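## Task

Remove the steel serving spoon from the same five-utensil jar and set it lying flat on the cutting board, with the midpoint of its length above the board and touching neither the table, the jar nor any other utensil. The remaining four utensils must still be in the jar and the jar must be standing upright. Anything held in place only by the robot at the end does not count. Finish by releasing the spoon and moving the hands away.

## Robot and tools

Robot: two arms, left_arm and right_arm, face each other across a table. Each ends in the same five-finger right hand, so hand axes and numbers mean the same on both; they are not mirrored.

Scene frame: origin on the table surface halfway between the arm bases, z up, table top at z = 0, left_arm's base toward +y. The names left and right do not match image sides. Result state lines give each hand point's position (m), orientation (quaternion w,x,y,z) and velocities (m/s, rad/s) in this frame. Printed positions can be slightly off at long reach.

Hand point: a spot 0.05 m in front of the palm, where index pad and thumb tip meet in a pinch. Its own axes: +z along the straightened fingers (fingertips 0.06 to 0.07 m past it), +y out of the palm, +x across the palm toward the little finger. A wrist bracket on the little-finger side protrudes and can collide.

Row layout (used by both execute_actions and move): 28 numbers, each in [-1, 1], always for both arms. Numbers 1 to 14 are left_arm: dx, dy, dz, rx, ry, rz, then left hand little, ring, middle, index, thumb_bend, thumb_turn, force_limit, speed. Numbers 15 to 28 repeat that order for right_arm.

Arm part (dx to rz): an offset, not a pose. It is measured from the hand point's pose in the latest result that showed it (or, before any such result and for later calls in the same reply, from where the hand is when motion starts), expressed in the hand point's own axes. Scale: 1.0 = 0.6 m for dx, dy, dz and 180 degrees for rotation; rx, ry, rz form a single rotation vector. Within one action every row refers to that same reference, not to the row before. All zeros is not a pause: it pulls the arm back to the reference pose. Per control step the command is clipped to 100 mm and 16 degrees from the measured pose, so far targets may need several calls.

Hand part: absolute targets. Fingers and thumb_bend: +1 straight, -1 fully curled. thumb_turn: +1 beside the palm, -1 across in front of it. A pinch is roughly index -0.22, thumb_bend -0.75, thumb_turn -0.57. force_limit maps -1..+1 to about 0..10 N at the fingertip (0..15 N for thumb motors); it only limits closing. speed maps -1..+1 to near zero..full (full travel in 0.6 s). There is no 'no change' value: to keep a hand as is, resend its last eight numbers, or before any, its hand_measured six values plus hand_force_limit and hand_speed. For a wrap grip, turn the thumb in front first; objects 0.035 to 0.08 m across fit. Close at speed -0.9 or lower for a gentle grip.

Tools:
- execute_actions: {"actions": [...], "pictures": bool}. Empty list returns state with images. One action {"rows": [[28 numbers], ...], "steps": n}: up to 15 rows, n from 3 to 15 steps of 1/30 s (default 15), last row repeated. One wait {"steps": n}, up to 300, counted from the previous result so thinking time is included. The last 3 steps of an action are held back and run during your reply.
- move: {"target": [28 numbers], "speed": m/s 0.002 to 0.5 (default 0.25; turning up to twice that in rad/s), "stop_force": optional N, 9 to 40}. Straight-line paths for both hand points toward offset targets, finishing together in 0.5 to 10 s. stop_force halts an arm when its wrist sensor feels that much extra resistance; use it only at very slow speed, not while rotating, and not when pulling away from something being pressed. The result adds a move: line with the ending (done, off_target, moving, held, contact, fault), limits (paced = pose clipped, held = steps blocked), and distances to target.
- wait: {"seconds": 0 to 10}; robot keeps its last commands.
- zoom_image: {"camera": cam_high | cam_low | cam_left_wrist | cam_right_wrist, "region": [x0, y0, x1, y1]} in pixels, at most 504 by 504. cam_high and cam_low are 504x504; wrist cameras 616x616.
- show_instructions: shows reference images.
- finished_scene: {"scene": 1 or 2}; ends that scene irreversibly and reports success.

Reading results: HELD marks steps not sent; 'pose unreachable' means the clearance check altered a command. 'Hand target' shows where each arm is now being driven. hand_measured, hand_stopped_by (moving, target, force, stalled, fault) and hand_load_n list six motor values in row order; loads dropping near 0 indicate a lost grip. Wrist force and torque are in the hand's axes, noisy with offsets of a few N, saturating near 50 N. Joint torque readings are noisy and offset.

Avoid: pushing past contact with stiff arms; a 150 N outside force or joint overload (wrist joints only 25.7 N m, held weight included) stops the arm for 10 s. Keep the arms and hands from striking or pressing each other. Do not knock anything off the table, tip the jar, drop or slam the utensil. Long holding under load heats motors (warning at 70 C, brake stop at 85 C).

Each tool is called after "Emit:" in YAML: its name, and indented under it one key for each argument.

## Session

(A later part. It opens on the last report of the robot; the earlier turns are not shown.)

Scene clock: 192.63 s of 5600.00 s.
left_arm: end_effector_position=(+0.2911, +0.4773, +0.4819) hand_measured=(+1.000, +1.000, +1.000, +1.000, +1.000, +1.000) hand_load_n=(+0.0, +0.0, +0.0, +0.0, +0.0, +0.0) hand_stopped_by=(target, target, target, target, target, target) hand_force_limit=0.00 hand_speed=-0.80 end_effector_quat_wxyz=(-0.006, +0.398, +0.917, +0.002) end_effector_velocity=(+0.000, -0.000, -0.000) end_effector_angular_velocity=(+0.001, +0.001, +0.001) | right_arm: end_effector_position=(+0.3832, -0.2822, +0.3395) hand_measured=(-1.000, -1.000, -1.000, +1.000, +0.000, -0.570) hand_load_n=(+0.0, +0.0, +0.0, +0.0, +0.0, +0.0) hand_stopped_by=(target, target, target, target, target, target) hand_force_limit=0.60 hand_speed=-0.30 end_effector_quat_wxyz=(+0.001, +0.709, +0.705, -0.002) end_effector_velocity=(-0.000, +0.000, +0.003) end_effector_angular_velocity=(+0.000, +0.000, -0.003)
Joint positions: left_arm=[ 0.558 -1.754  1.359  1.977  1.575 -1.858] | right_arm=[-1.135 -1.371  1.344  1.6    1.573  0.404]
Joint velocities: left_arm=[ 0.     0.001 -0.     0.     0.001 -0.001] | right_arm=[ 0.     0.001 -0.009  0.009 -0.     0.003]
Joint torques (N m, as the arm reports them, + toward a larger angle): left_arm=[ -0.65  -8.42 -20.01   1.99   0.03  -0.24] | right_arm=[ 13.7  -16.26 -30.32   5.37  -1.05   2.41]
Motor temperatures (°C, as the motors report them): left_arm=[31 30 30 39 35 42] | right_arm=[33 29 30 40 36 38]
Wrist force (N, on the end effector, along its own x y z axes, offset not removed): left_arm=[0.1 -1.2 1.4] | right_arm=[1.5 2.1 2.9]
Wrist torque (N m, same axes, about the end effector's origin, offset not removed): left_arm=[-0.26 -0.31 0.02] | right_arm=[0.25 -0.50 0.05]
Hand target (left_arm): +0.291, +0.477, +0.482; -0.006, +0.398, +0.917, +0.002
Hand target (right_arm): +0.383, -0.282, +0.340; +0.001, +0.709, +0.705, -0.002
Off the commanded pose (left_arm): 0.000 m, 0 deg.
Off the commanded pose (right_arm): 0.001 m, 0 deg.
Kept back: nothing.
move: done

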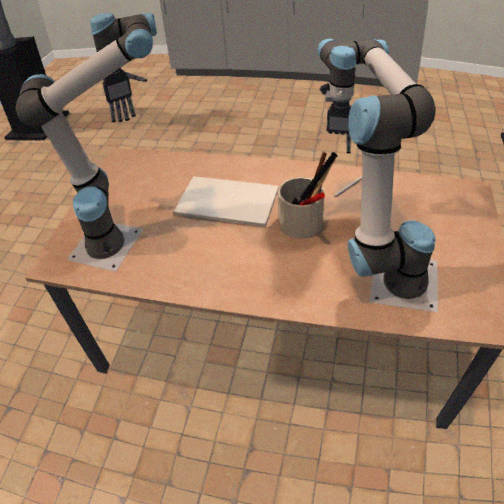

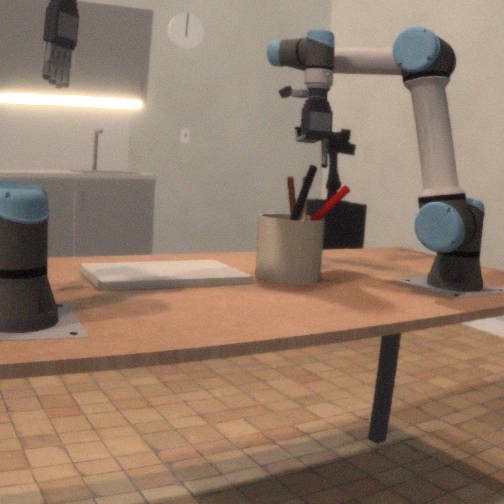

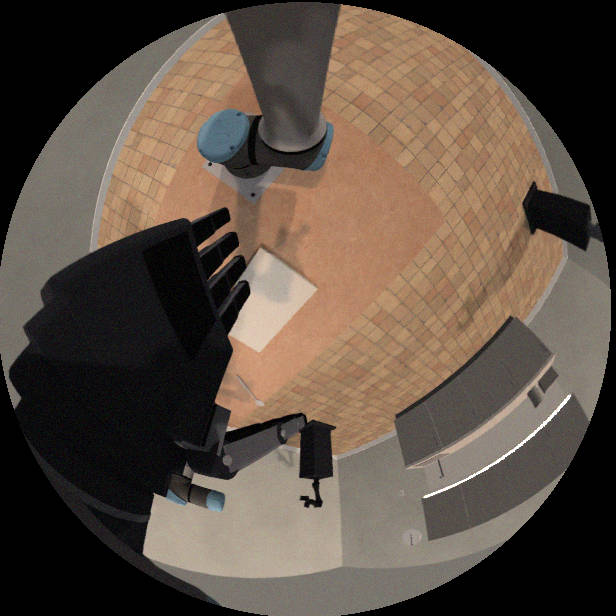

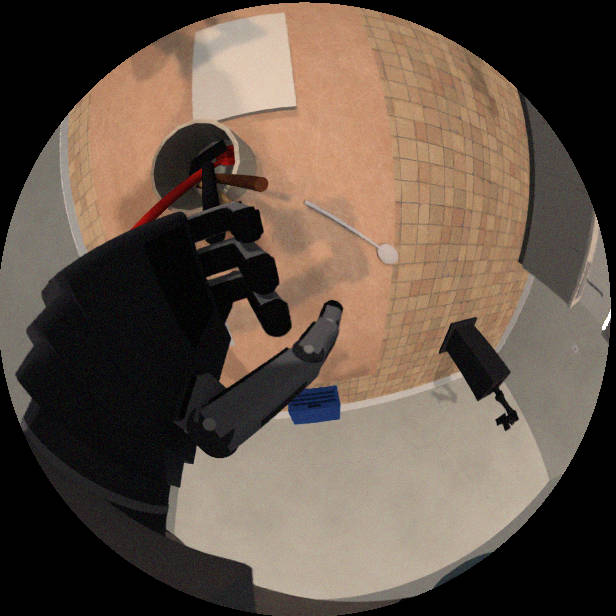

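Emit:
move:
  target: [0,0,0,0,0,0,1,1,1,1,1,1,0,-0.8, -0.163,0.162,0.2,0.146,0.263,0.636, -1,-1,-1,0.5,-0.5,-0.57,0.6,-0.3]
  speed: 0.2

Scene clock: 199.20 s of 5600.00 s.
left_arm: end_effector_position=(+0.2911, +0.4773, +0.4819) hand_measured=(+1.000, +1.000, +1.000, +1.000, +1.000, +1.000) hand_load_n=(+0.0, +0.0, +0.0, +0.0, +0.0, +0.0) hand_stopped_by=(target, target, target, target, target, target) hand_force_limit=0.00 hand_speed=-0.80 end_effector_quat_wxyz=(-0.006, +0.398, +0.917, +0.002) end_effector_velocity=(-0.000, -0.000, +0.000) end_effector_angular_velocity=(-0.001, -0.001, -0.000) | right_arm: end_effector_position=(+0.4794, -0.3802, +0.2193) hand_measured=(-1.000, -1.000, -1.000, +0.500, -0.500, -0.570) hand_load_n=(+0.0, +0.0, +0.0, +0.0, +0.0, +0.0) hand_stopped_by=(target, target, target, target, target, target) hand_force_limit=0.60 hand_speed=-0.30 end_effector_quat_wxyz=(+0.365, -0.889, +0.255, -0.105) end_effector_velocity=(+0.001, -0.002, -0.001) end_effector_angular_velocity=(+0.003, +0.002, -0.018)
Joint positions: left_arm=[ 0.558 -1.754  1.359  1.977  1.575 -1.858] | right_arm=[-1.843 -1.32   1.607  1.045  0.822  1.916]
Joint velocities: left_arm=[-0.001 -0.001  0.    -0.001 -0.001 -0.001] | right_arm=[-0.005 -0.003  0.005 -0.012  0.001  0.018]
Joint torques (N m, as the arm reports them, + toward a larger angle): left_arm=[ -0.74  -8.3  -20.17   2.02  -0.07  -0.08] | right_arm=[-10.86 -37.76  -6.92  -0.32  -2.84   2.34]
Motor temperatures (°C, as the motors report them): left_arm=[31 30 30 39 35 42] | right_arm=[33 29 30 40 36 38]
Wrist force (N, on the end effector, along its own x y z axes, offset not removed): left_arm=[0.5 -1.6 1.1] | right_arm=[0.4 2.0 3.4]
Wrist torque (N m, same axes, about the end effector's origin, offset not removed): left_arm=[-0.30 -0.41 0.08] | right_arm=[0.22 -0.32 0.03]
Hand target (left_arm): +0.291, +0.477, +0.482; -0.006, +0.398, +0.917, +0.002
Hand target (right_arm): +0.479, -0.380, +0.219; -0.365, +0.889, -0.256, +0.105
Off the commanded pose (left_arm): 0.000 m, 0 deg.
Off the commanded pose (right_arm): 0.001 m, 0 deg.
Kept back: nothing.
move: done

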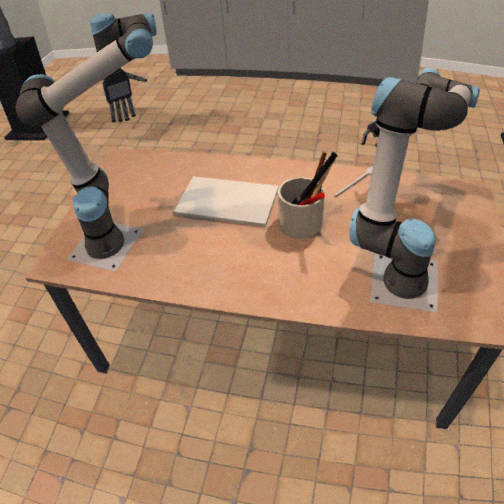

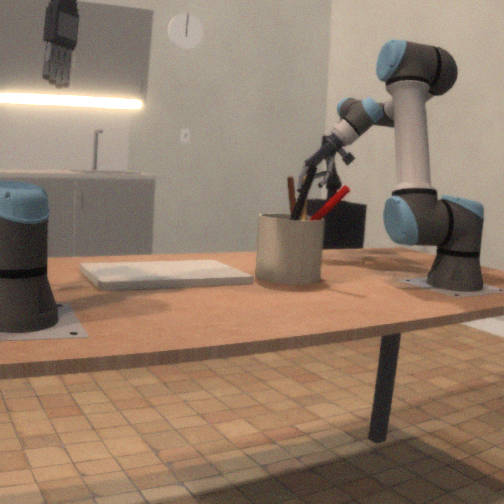

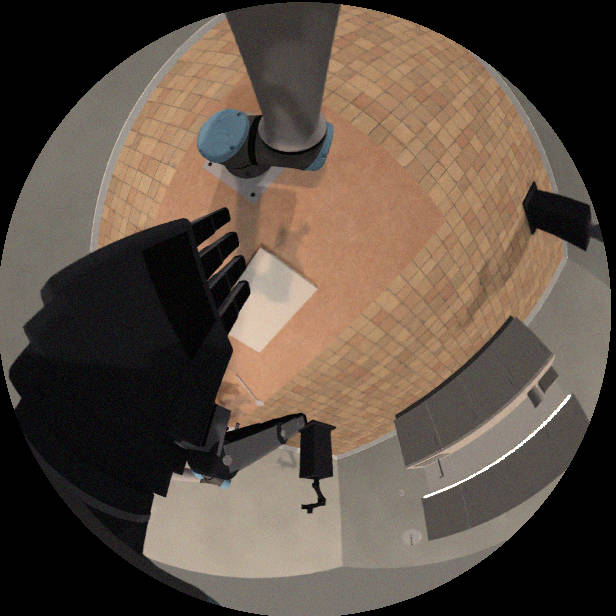

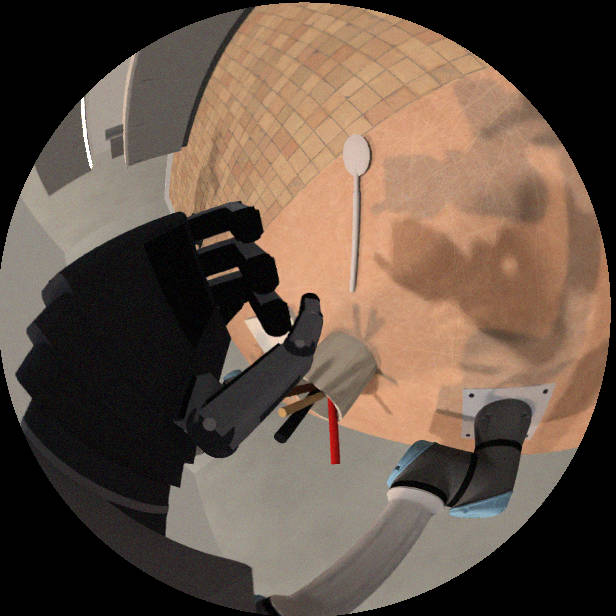

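Emit:
move:
  target: [0,0,0,0,0,0,1,1,1,1,1,1,0,-0.8, 0,0.177,0.177,0,0,0, -1,-1,-1,0.5,-0.5,-0.57,0.6,-0.3]
  speed: 0.08
  stop_force: 12

Scene clock: 201.83 s of 5600.00 s.
left_arm: end_effector_position=(+0.2911, +0.4773, +0.4819) hand_measured=(+1.000, +1.000, +1.000, +1.000, +1.000, +1.000) hand_load_n=(+0.0, +0.0, +0.0, +0.0, +0.0, +0.0) hand_stopped_by=(target, target, target, target, target, target) hand_force_limit=0.00 hand_speed=-0.80 end_effector_quat_wxyz=(-0.006, +0.398, +0.917, +0.002) end_effector_velocity=(-0.000, -0.000, +0.000) end_effector_angular_velocity=(+0.000, +0.001, -0.000) | right_arm: end_effector_position=(+0.4789, -0.3809, +0.0696) hand_measured=(-1.000, -1.000, -1.000, +0.500, -0.500, -0.570) hand_load_n=(+0.0, +0.0, +0.0, +0.0, +0.0, +0.0) hand_stopped_by=(target, target, target, target, target, target) hand_force_limit=0.60 hand_speed=-0.30 end_effector_quat_wxyz=(+0.365, -0.889, +0.255, -0.105) end_effector_velocity=(+0.000, -0.000, -0.003) end_effector_angular_velocity=(+0.002, +0.001, -0.002)
Joint positions: left_arm=[ 0.558 -1.754  1.359  1.977  1.575 -1.858] | right_arm=[-1.845 -1.16   1.814  0.679  0.822  1.913]
Joint velocities: left_arm=[-0.001 -0.     0.     0.001  0.001 -0.001] | right_arm=[-0.001  0.005  0.002 -0.008 -0.001  0.003]
Joint torques (N m, as the arm reports them, + toward a larger angle): left_arm=[ -0.88  -8.17 -20.36   1.98  -0.02  -0.13] | right_arm=[ 11.91 -20.41  -3.61  -0.6   -2.84   2.49]
Motor temperatures (°C, as the motors report them): left_arm=[31 30 30 39 35 42] | right_arm=[33 29 30 40 36 38]
Wrist force (N, on the end effector, along its own x y z axes, offset not removed): left_arm=[1.3 -1.0 -0.5] | right_arm=[0.7 1.5 2.0]
Wrist torque (N m, same axes, about the end effector's origin, offset not removed): left_arm=[-0.02 -0.38 0.14] | right_arm=[0.29 -0.28 0.05]
Hand target (left_arm): +0.291, +0.477, +0.482; -0.006, +0.398, +0.917, +0.002
Hand target (right_arm): +0.479, -0.381, +0.069; -0.365, +0.889, -0.255, +0.105
Off the commanded pose (left_arm): 0.000 m, 0 deg.
Off the commanded pose (right_arm): 0.000 m, 0 deg.
Kept back: nothing.
move: done

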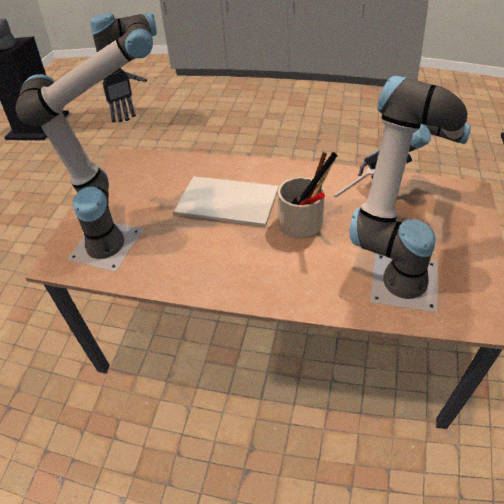

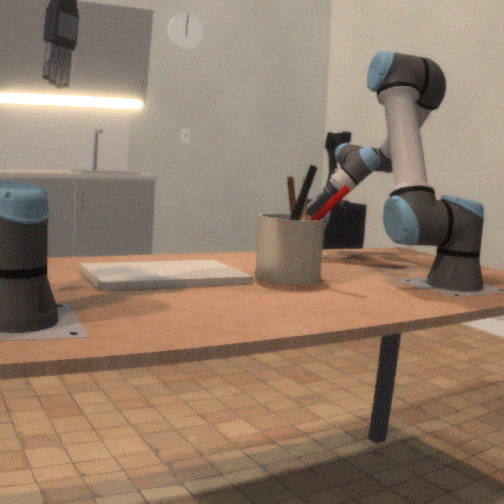

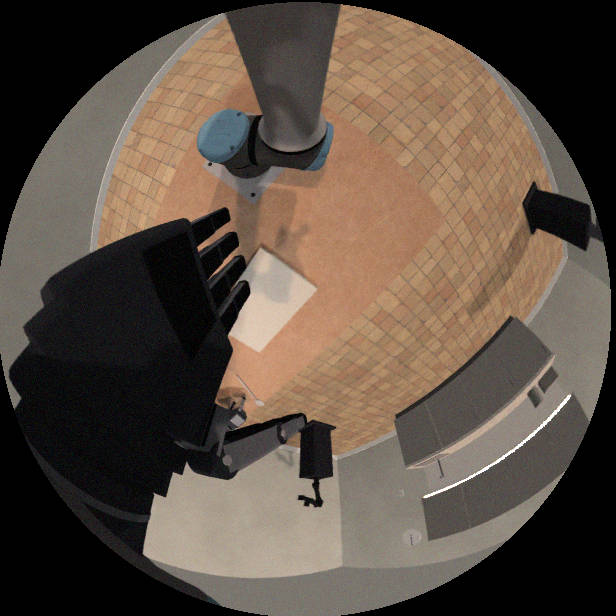

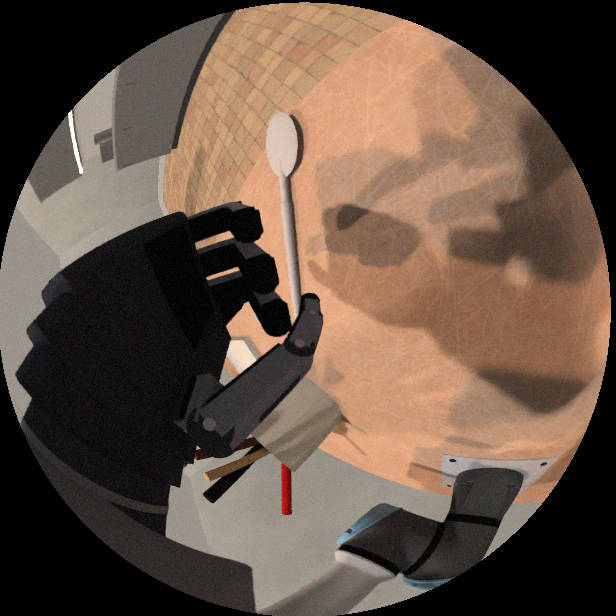

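Emit:
move:
  target: [0,0,0,0,0,0,1,1,1,1,1,1,0,-0.8, 0,0.012,0.082,0,0,0, -1,-1,-1,0.7,-0.3,-0.57,0.6,-0.3]
  speed: 0.03
  stop_force: 10

Scene clock: 204.10 s of 5600.00 s.
left_arm: end_effector_position=(+0.2911, +0.4773, +0.4819) hand_measured=(+1.000, +1.000, +1.000, +1.000, +1.000, +1.000) hand_load_n=(+0.0, +0.0, +0.0, +0.0, +0.0, +0.0) hand_stopped_by=(target, target, target, target, target, target) hand_force_limit=0.00 hand_speed=-0.80 end_effector_quat_wxyz=(-0.006, +0.398, +0.917, +0.002) end_effector_velocity=(+0.000, +0.000, +0.000) end_effector_angular_velocity=(+0.002, -0.000, +0.000) | right_arm: end_effector_position=(+0.4944, -0.3561, +0.0298) hand_measured=(-1.000, -1.000, -1.000, +0.700, -0.300, -0.570) hand_load_n=(+0.0, +0.0, +0.0, +0.0, +0.0, +0.0) hand_stopped_by=(target, target, target, target, target, target) hand_force_limit=0.60 hand_speed=-0.30 end_effector_quat_wxyz=(+0.365, -0.889, +0.255, -0.105) end_effector_velocity=(+0.000, +0.002, -0.002) end_effector_angular_velocity=(+0.000, +0.002, -0.001)
Joint positions: left_arm=[ 0.558 -1.754  1.359  1.977  1.575 -1.858] | right_arm=[-1.773 -1.078  1.794  0.555  0.841  2.007]
Joint velocities: left_arm=[ 0.     0.001 -0.     0.001 -0.001  0.   ] | right_arm=[ 0.004  0.005 -0.001 -0.006  0.001  0.006]
Joint torques (N m, as the arm reports them, + toward a larger angle): left_arm=[ -1.3   -7.8  -20.19   2.02  -0.06  -0.04] | right_arm=[ 15.44 -22.53 -23.9   -0.48   1.39   2.11]
Motor temperatures (°C, as the motors report them): left_arm=[31 30 30 39 35 42] | right_arm=[33 29 30 40 36 38]
Wrist force (N, on the end effector, along its own x y z axes, offset not removed): left_arm=[-0.1 -2.2 0.7] | right_arm=[1.7 2.3 2.5]
Wrist torque (N m, same axes, about the end effector's origin, offset not removed): left_arm=[-0.29 -0.32 0.05] | right_arm=[0.38 -0.42 0.09]
Hand target (left_arm): +0.291, +0.477, +0.482; -0.006, +0.398, +0.917, +0.002
Hand target (right_arm): +0.495, -0.356, +0.030; -0.365, +0.889, -0.255, +0.105
Off the commanded pose (left_arm): 0.000 m, 0 deg.
Off the commanded pose (right_arm): 0.000 m, 0 deg.
Kept back: nothing.
move: done

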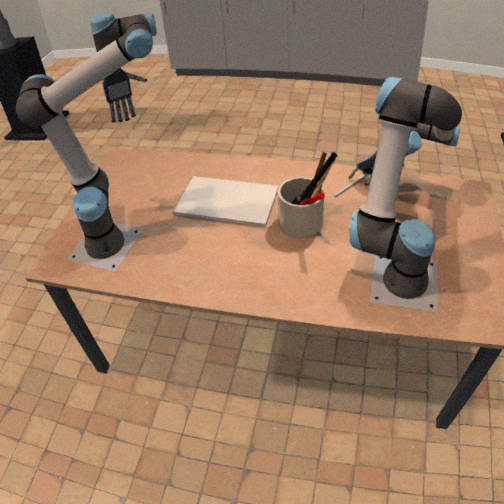

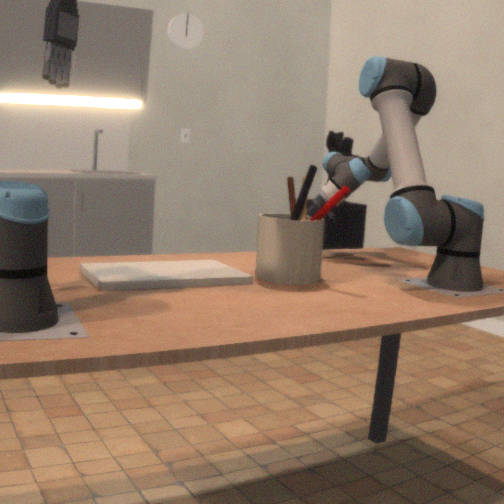

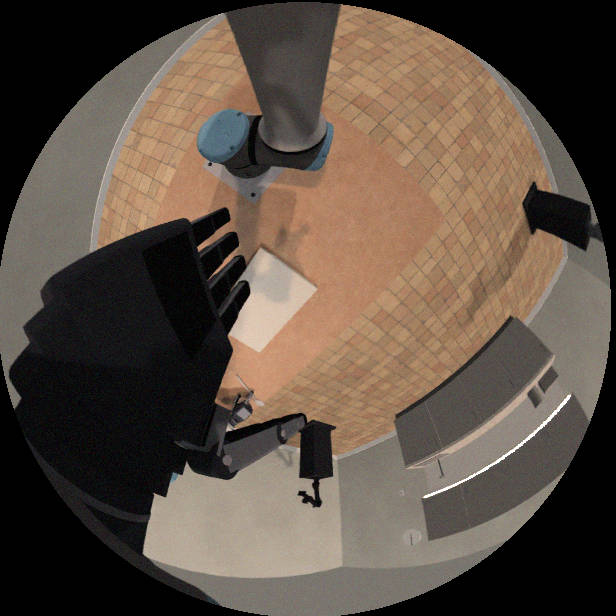

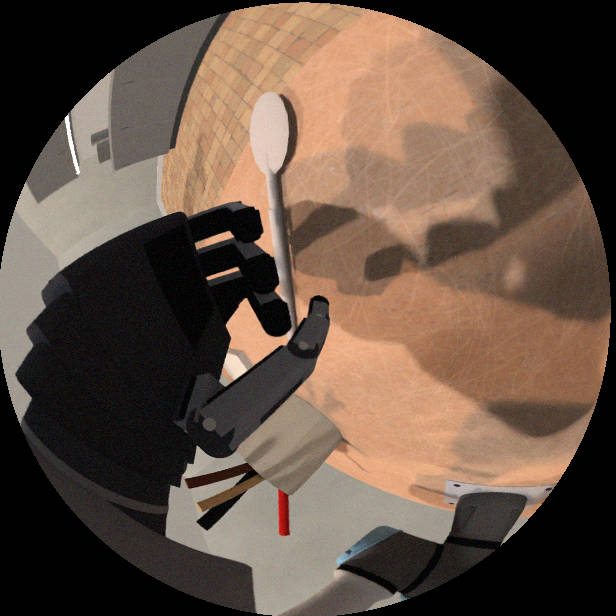

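Emit:
move:
  target: [0,0,0,0,0,0,1,1,1,1,1,1,0,-0.8, 0,0.02,0.02,0,0,0, -1,-1,-1,0.2,-0.4,-0.57,0.6,-0.3]
  speed: 0.01
  stop_force: 9

Emit:
move:
  target: [0,0,0,0,0,0,1,1,1,1,1,1,0,-0.8, 0,0,0,0,0,0, -1,-1,-1,-0.7,-0.8,-0.57,0.6,-0.6]

Scene clock: 205.40 s of 5600.00 s.
left_arm: end_effector_position=(+0.2911, +0.4773, +0.4819) hand_measured=(+1.000, +1.000, +1.000, +1.000, +1.000, +1.000) hand_load_n=(+0.0, +0.0, +0.0, +0.0, +0.0, +0.0) hand_stopped_by=(target, target, target, target, target, target) hand_force_limit=0.00 hand_speed=-0.80 end_effector_quat_wxyz=(-0.006, +0.398, +0.917, +0.002) end_effector_velocity=(+0.001, -0.000, -0.000) end_effector_angular_velocity=(+0.002, -0.000, -0.000) | right_arm: end_effector_position=(+0.4944, -0.3559, +0.0229) hand_measured=(-1.000, -1.000, -1.000, +0.200, -0.400, -0.570) hand_load_n=(+0.0, +0.0, +0.0, -2.0, +0.0, +0.0) hand_stopped_by=(target, target, target, target, target, target) hand_force_limit=0.60 hand_speed=-0.30 end_effector_quat_wxyz=(+0.365, -0.889, +0.255, -0.105) end_effector_velocity=(-0.001, -0.001, +0.003) end_effector_angular_velocity=(-0.003, +0.004, -0.001)
Joint positions: left_arm=[ 0.558 -1.754  1.359  1.977  1.575 -1.858] | right_arm=[-1.773 -1.067  1.799  0.538  0.841  2.007]
Joint velocities: left_arm=[ 0.     0.001  0.    -0.    -0.001  0.001] | right_arm=[ 0.    -0.006 -0.002  0.01   0.004  0.   ]
Joint torques (N m, as the arm reports them, + toward a larger angle): left_arm=[ -0.95  -8.23 -21.01   2.07  -0.07  -0.03] | right_arm=[ -9.09 -31.75 -19.53   3.53   5.08  -2.6 ]
Motor temperatures (°C, as the motors report them): left_arm=[31 30 30 39 35 42] | right_arm=[33 29 30 40 36 38]
Wrist force (N, on the end effector, along its own x y z axes, offset not removed): left_arm=[-0.3 0.1 0.9] | right_arm=[4.1 -16.2 -13.4]
Wrist torque (N m, same axes, about the end effector's origin, offset not removed): left_arm=[-0.04 -0.19 0.08] | right_arm=[1.13 -0.50 0.18]
Hand target (left_arm): +0.291, +0.477, +0.482; -0.006, +0.398, +0.917, +0.002
Hand target (right_arm): +0.494, -0.356, +0.023; -0.365, +0.889, -0.255, +0.105
Off the commanded pose (left_arm): 0.000 m, 0 deg.
Off the commanded pose (right_arm): 0.010 m, 0 deg.
Kept back: nothing.
move: contact (right_arm)

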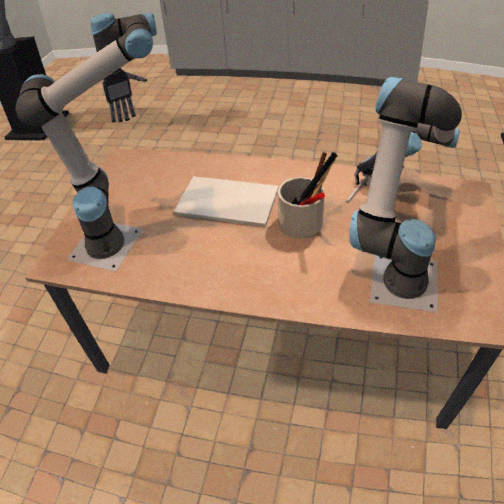

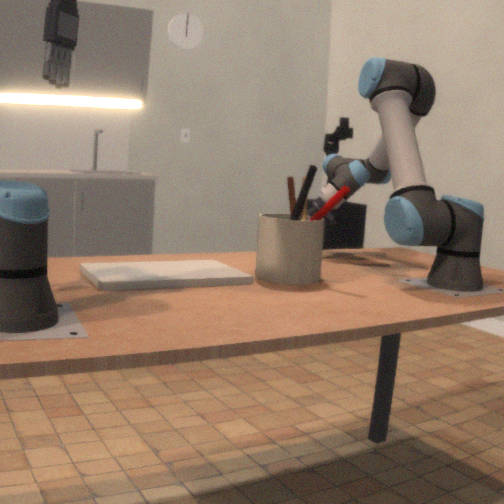

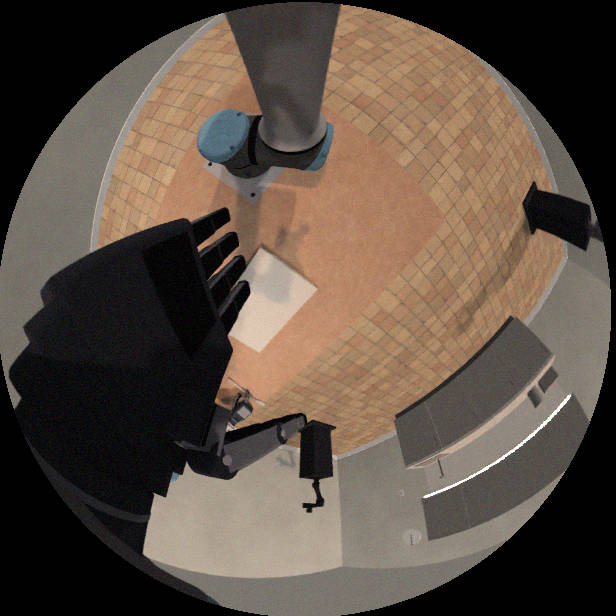

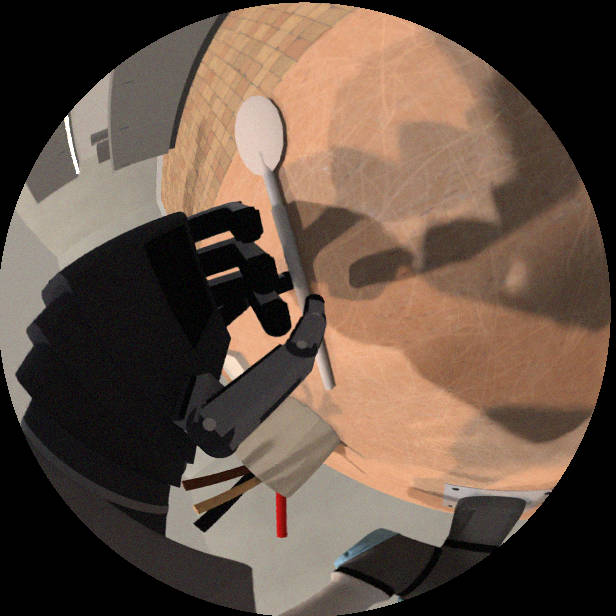

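Scene clock: 206.77 s of 5600.00 s.
left_arm: end_effector_position=(+0.2911, +0.4773, +0.4819) hand_measured=(+1.000, +1.000, +1.000, +1.000, +1.000, +1.000) hand_load_n=(+0.0, +0.0, +0.0, +0.0, +0.0, +0.0) hand_stopped_by=(target, target, target, target, target, target) hand_force_limit=0.00 hand_speed=-0.80 end_effector_quat_wxyz=(-0.006, +0.398, +0.917, +0.002) end_effector_velocity=(+0.000, -0.000, +0.000) end_effector_angular_velocity=(-0.000, -0.000, -0.001) | right_arm: end_effector_position=(+0.4944, -0.3559, +0.0229) hand_measured=(-1.000, -1.000, -1.000, -0.240, -0.782, -0.570) hand_load_n=(+0.0, +0.0, +0.0, +10.0, +9.5, +0.5) hand_stopped_by=(target, target, target, force, stalled, target) hand_force_limit=0.60 hand_speed=-0.60 end_effector_quat_wxyz=(+0.365, -0.889, +0.255, -0.105) end_effector_velocity=(+0.000, +0.000, +0.000) end_effector_angular_velocity=(+0.001, -0.000, -0.000)
Joint positions: left_arm=[ 0.558 -1.754  1.359  1.977  1.575 -1.858] | right_arm=[-1.773 -1.067  1.799  0.538  0.841  2.007]
Joint velocities: left_arm=[-0.     0.    -0.001  0.     0.     0.   ] | right_arm=[-0.    -0.    -0.    -0.    -0.002  0.   ]
Joint torques (N m, as the arm reports them, + toward a larger angle): left_arm=[ -0.66  -8.29 -20.49   2.    -0.07  -0.07] | right_arm=[ -8.74 -22.59  -3.9   -0.54  -2.72  -0.05]
Motor temperatures (°C, as the motors report them): left_arm=[31 30 30 39 35 42] | right_arm=[33 29 30 40 36 38]
Wrist force (N, on the end effector, along its own x y z axes, offset not removed): left_arm=[0.2 -1.2 0.2] | right_arm=[2.0 3.8 1.2]
Wrist torque (N m, same axes, about the end effector's origin, offset not removed): left_arm=[-0.09 -0.40 0.10] | right_arm=[0.71 -0.54 0.22]
Hand target (left_arm): +0.291, +0.477, +0.482; -0.006, +0.398, +0.917, +0.002
Hand target (right_arm): +0.494, -0.356, +0.023; -0.365, +0.889, -0.255, +0.105
Off the commanded pose (left_arm): 0.000 m, 0 deg.
Off the commanded pose (right_arm): 0.000 m, 0 deg.
Kept back: nothing.
move: done

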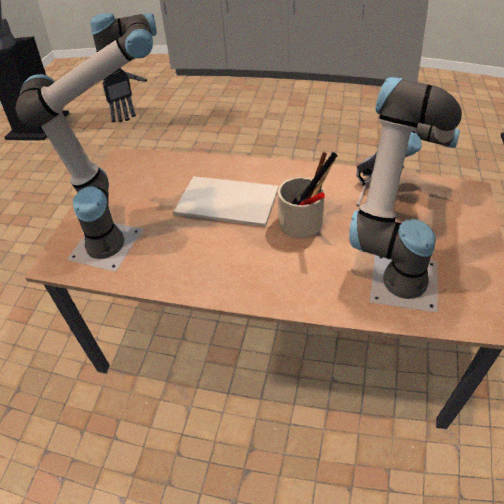

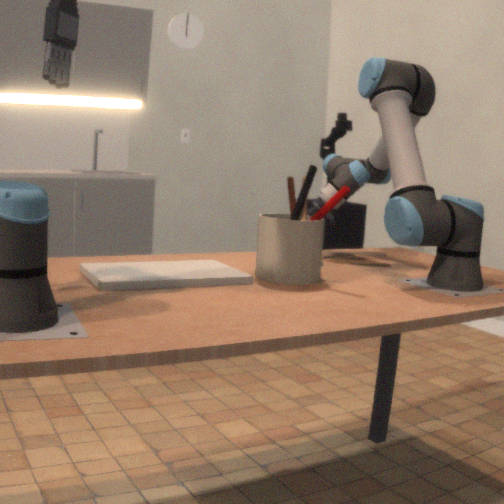

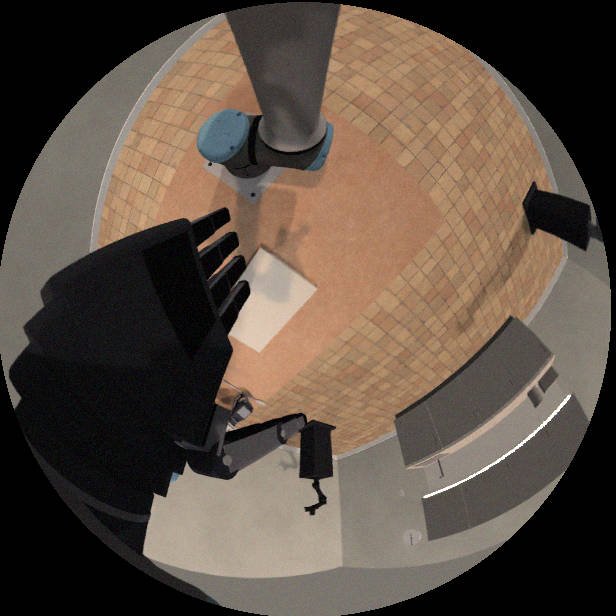

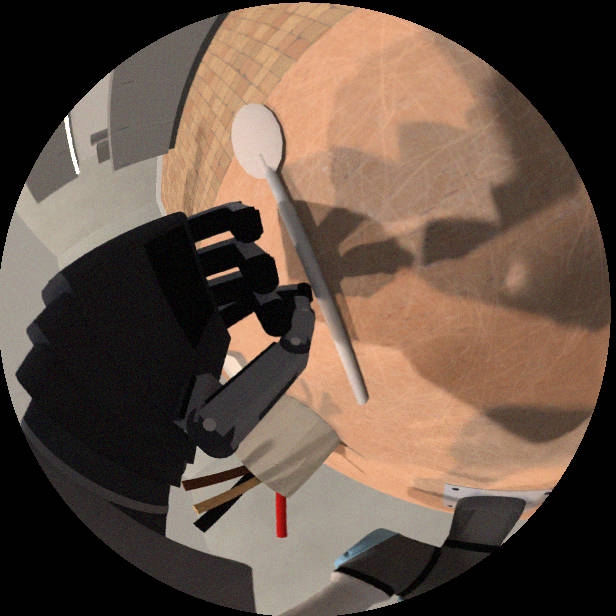

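Emit:
move:
  target: [0,0,0,0,0,0,1,1,1,1,1,1,0,-0.8, 0.046,-0.063,-0.078,0.157,-0.063,-0.196, -1,-1,-1,0.3,-0.6,-0.57,0.6,-0.4]
  speed: 0.1

Scene clock: 211.60 s of 5600.00 s.
left_arm: end_effector_position=(+0.2911, +0.4773, +0.4819) hand_measured=(+1.000, +1.000, +1.000, +1.000, +1.000, +1.000) hand_load_n=(+0.0, +0.0, +0.0, +0.0, +0.0, +0.0) hand_stopped_by=(target, target, target, target, target, target) hand_force_limit=0.00 hand_speed=-0.80 end_effector_quat_wxyz=(-0.006, +0.398, +0.917, +0.002) end_effector_velocity=(+0.000, +0.000, -0.000) end_effector_angular_velocity=(+0.001, -0.000, +0.003) | right_arm: end_effector_position=(+0.5144, -0.3754, +0.0826) hand_measured=(-1.000, -1.000, -1.000, +0.300, -0.600, -0.570) hand_load_n=(+0.0, +0.0, +0.0, +0.0, +0.0, +0.0) hand_stopped_by=(target, target, target, target, target, target) hand_force_limit=0.60 hand_speed=-0.40 end_effector_quat_wxyz=(-0.541, +0.816, +0.092, +0.180) end_effector_velocity=(+0.000, -0.000, +0.001) end_effector_angular_velocity=(+0.010, -0.008, +0.015)
Joint positions: left_arm=[ 0.558 -1.754  1.359  1.977  1.575 -1.858] | right_arm=[-1.975 -0.877  1.782  1.218  0.422  0.543]
Joint velocities: left_arm=[ 0.001  0.     0.001  0.    -0.001 -0.002] | right_arm=[-0.003  0.01   0.     0.036 -0.001 -0.053]
Joint torques (N m, as the arm reports them, + toward a larger angle): left_arm=[ -0.93  -7.99 -20.01   2.09   0.12  -0.05] | right_arm=[-13.32 -24.75  -2.19   5.12  -1.82  -2.18]
Motor temperatures (°C, as the motors report them): left_arm=[31 30 30 39 35 42] | right_arm=[33 29 30 40 36 38]
Wrist force (N, on the end effector, along its own x y z axes, offset not removed): left_arm=[-0.5 -1.9 1.4] | right_arm=[1.0 2.0 3.8]
Wrist torque (N m, same axes, about the end effector's origin, offset not removed): left_arm=[-0.30 -0.27 -0.03] | right_arm=[0.21 -0.40 0.14]
Hand target (left_arm): +0.291, +0.477, +0.482; -0.006, +0.398, +0.917, +0.002
Hand target (right_arm): +0.514, -0.375, +0.083; -0.542, +0.816, +0.093, +0.180
Off the commanded pose (left_arm): 0.000 m, 0 deg.
Off the commanded pose (right_arm): 0.000 m, 0 deg.
Kept back: nothing.
move: done

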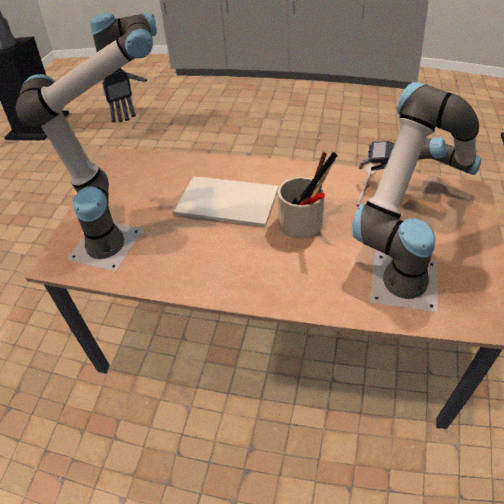

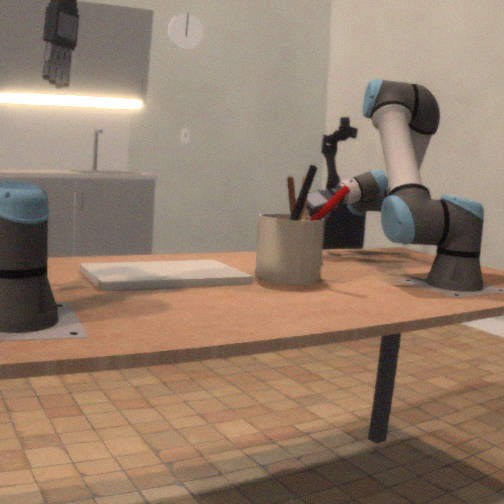

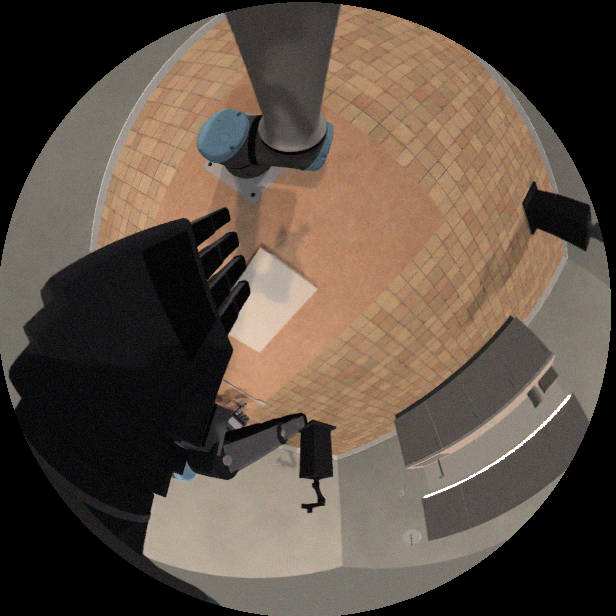

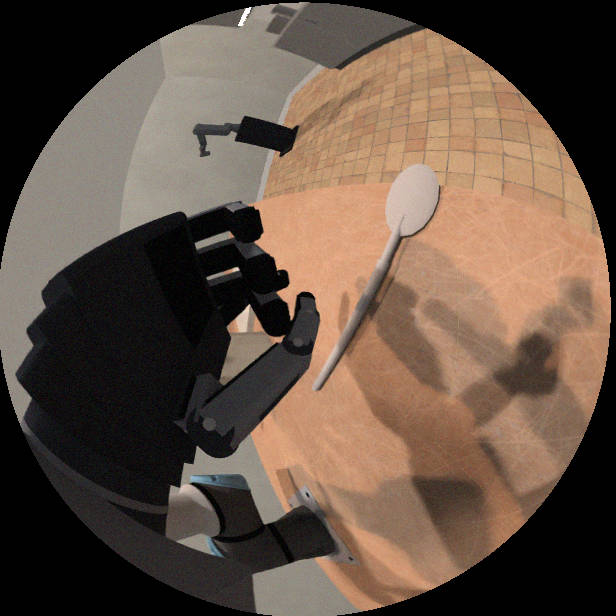

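Emit:
move:
  target: [0,0,0,0,0,0,1,1,1,1,1,1,0,-0.8, -0.03,0.064,0.026,0,0,0, -1,-1,-1,0.3,-0.6,-0.57,0.6,-0.4]
  speed: 0.03
  stop_force: 10

Scene clock: 213.73 s of 5600.00 s.
left_arm: end_effector_position=(+0.2911, +0.4773, +0.4819) hand_measured=(+1.000, +1.000, +1.000, +1.000, +1.000, +1.000) hand_load_n=(+0.0, +0.0, +0.0, +0.0, +0.0, +0.0) hand_stopped_by=(target, target, target, target, target, target) hand_force_limit=0.00 hand_speed=-0.80 end_effector_quat_wxyz=(-0.006, +0.398, +0.917, +0.002) end_effector_velocity=(+0.000, -0.000, -0.000) end_effector_angular_velocity=(+0.002, +0.001, +0.000) | right_arm: end_effector_position=(+0.5142, -0.3755, +0.0377) hand_measured=(-1.000, -1.000, -1.000, +0.300, -0.600, -0.570) hand_load_n=(+0.0, +0.0, +0.0, +0.0, +0.0, +0.0) hand_stopped_by=(target, target, target, target, target, target) hand_force_limit=0.60 hand_speed=-0.40 end_effector_quat_wxyz=(-0.541, +0.816, +0.092, +0.180) end_effector_velocity=(+0.000, -0.000, -0.003) end_effector_angular_velocity=(-0.000, +0.001, -0.001)
Joint positions: left_arm=[ 0.558 -1.754  1.359  1.977  1.575 -1.858] | right_arm=[-1.976 -0.79   1.782  1.132  0.422  0.542]
Joint velocities: left_arm=[0.    0.001 0.    0.001 0.    0.   ] | right_arm=[-0.001  0.005 -0.001 -0.005  0.     0.001]
Joint torques (N m, as the arm reports them, + toward a larger angle): left_arm=[ -1.13  -7.69 -20.06   2.03   0.17  -0.15] | right_arm=[ -5.74 -28.52 -18.85   0.25  -0.07   2.57]
Motor temperatures (°C, as the motors report them): left_arm=[31 30 30 39 35 42] | right_arm=[33 29 30 40 36 38]
Wrist force (N, on the end effector, along its own x y z axes, offset not removed): left_arm=[-0.6 -0.5 0.5] | right_arm=[-0.3 3.2 3.4]
Wrist torque (N m, same axes, about the end effector's origin, offset not removed): left_arm=[-0.11 -0.23 0.04] | right_arm=[0.44 -0.26 0.02]
Hand target (left_arm): +0.291, +0.477, +0.482; -0.006, +0.398, +0.917, +0.002
Hand target (right_arm): +0.514, -0.375, +0.037; -0.541, +0.816, +0.092, +0.180
Off the commanded pose (left_arm): 0.000 m, 0 deg.
Off the commanded pose (right_arm): 0.000 m, 0 deg.
Kept back: nothing.
move: done

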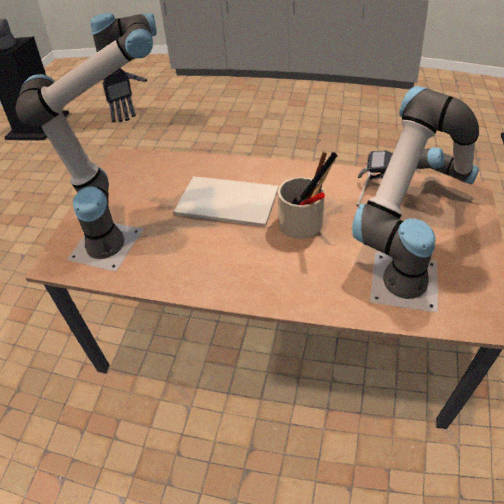

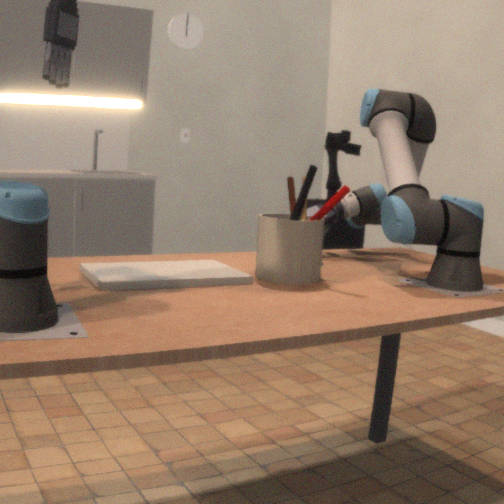

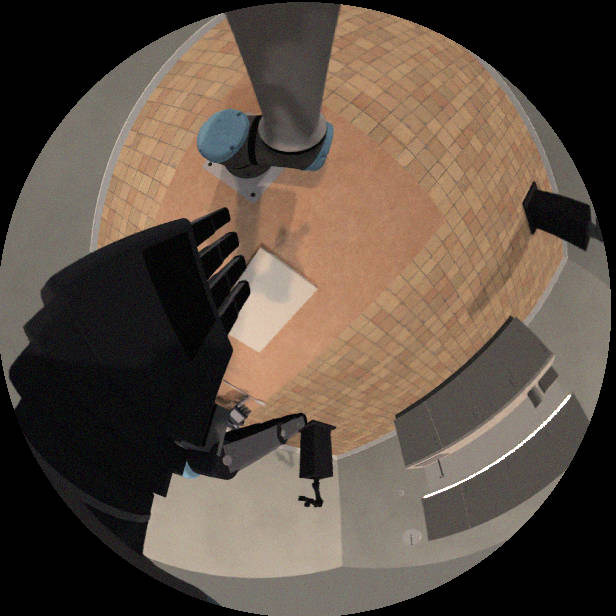

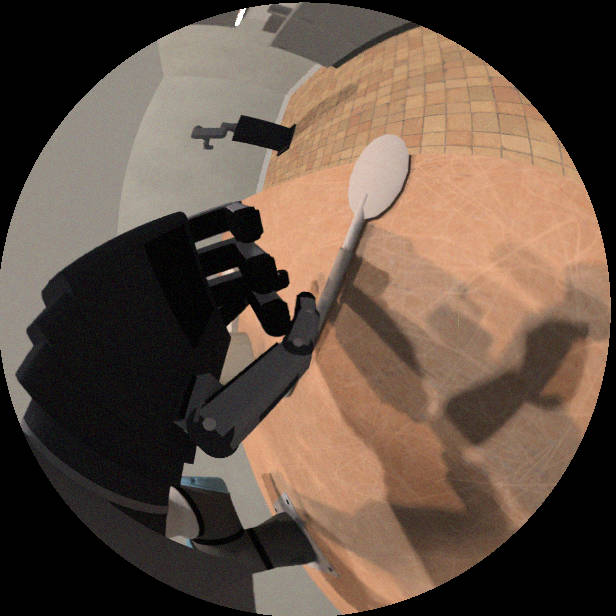

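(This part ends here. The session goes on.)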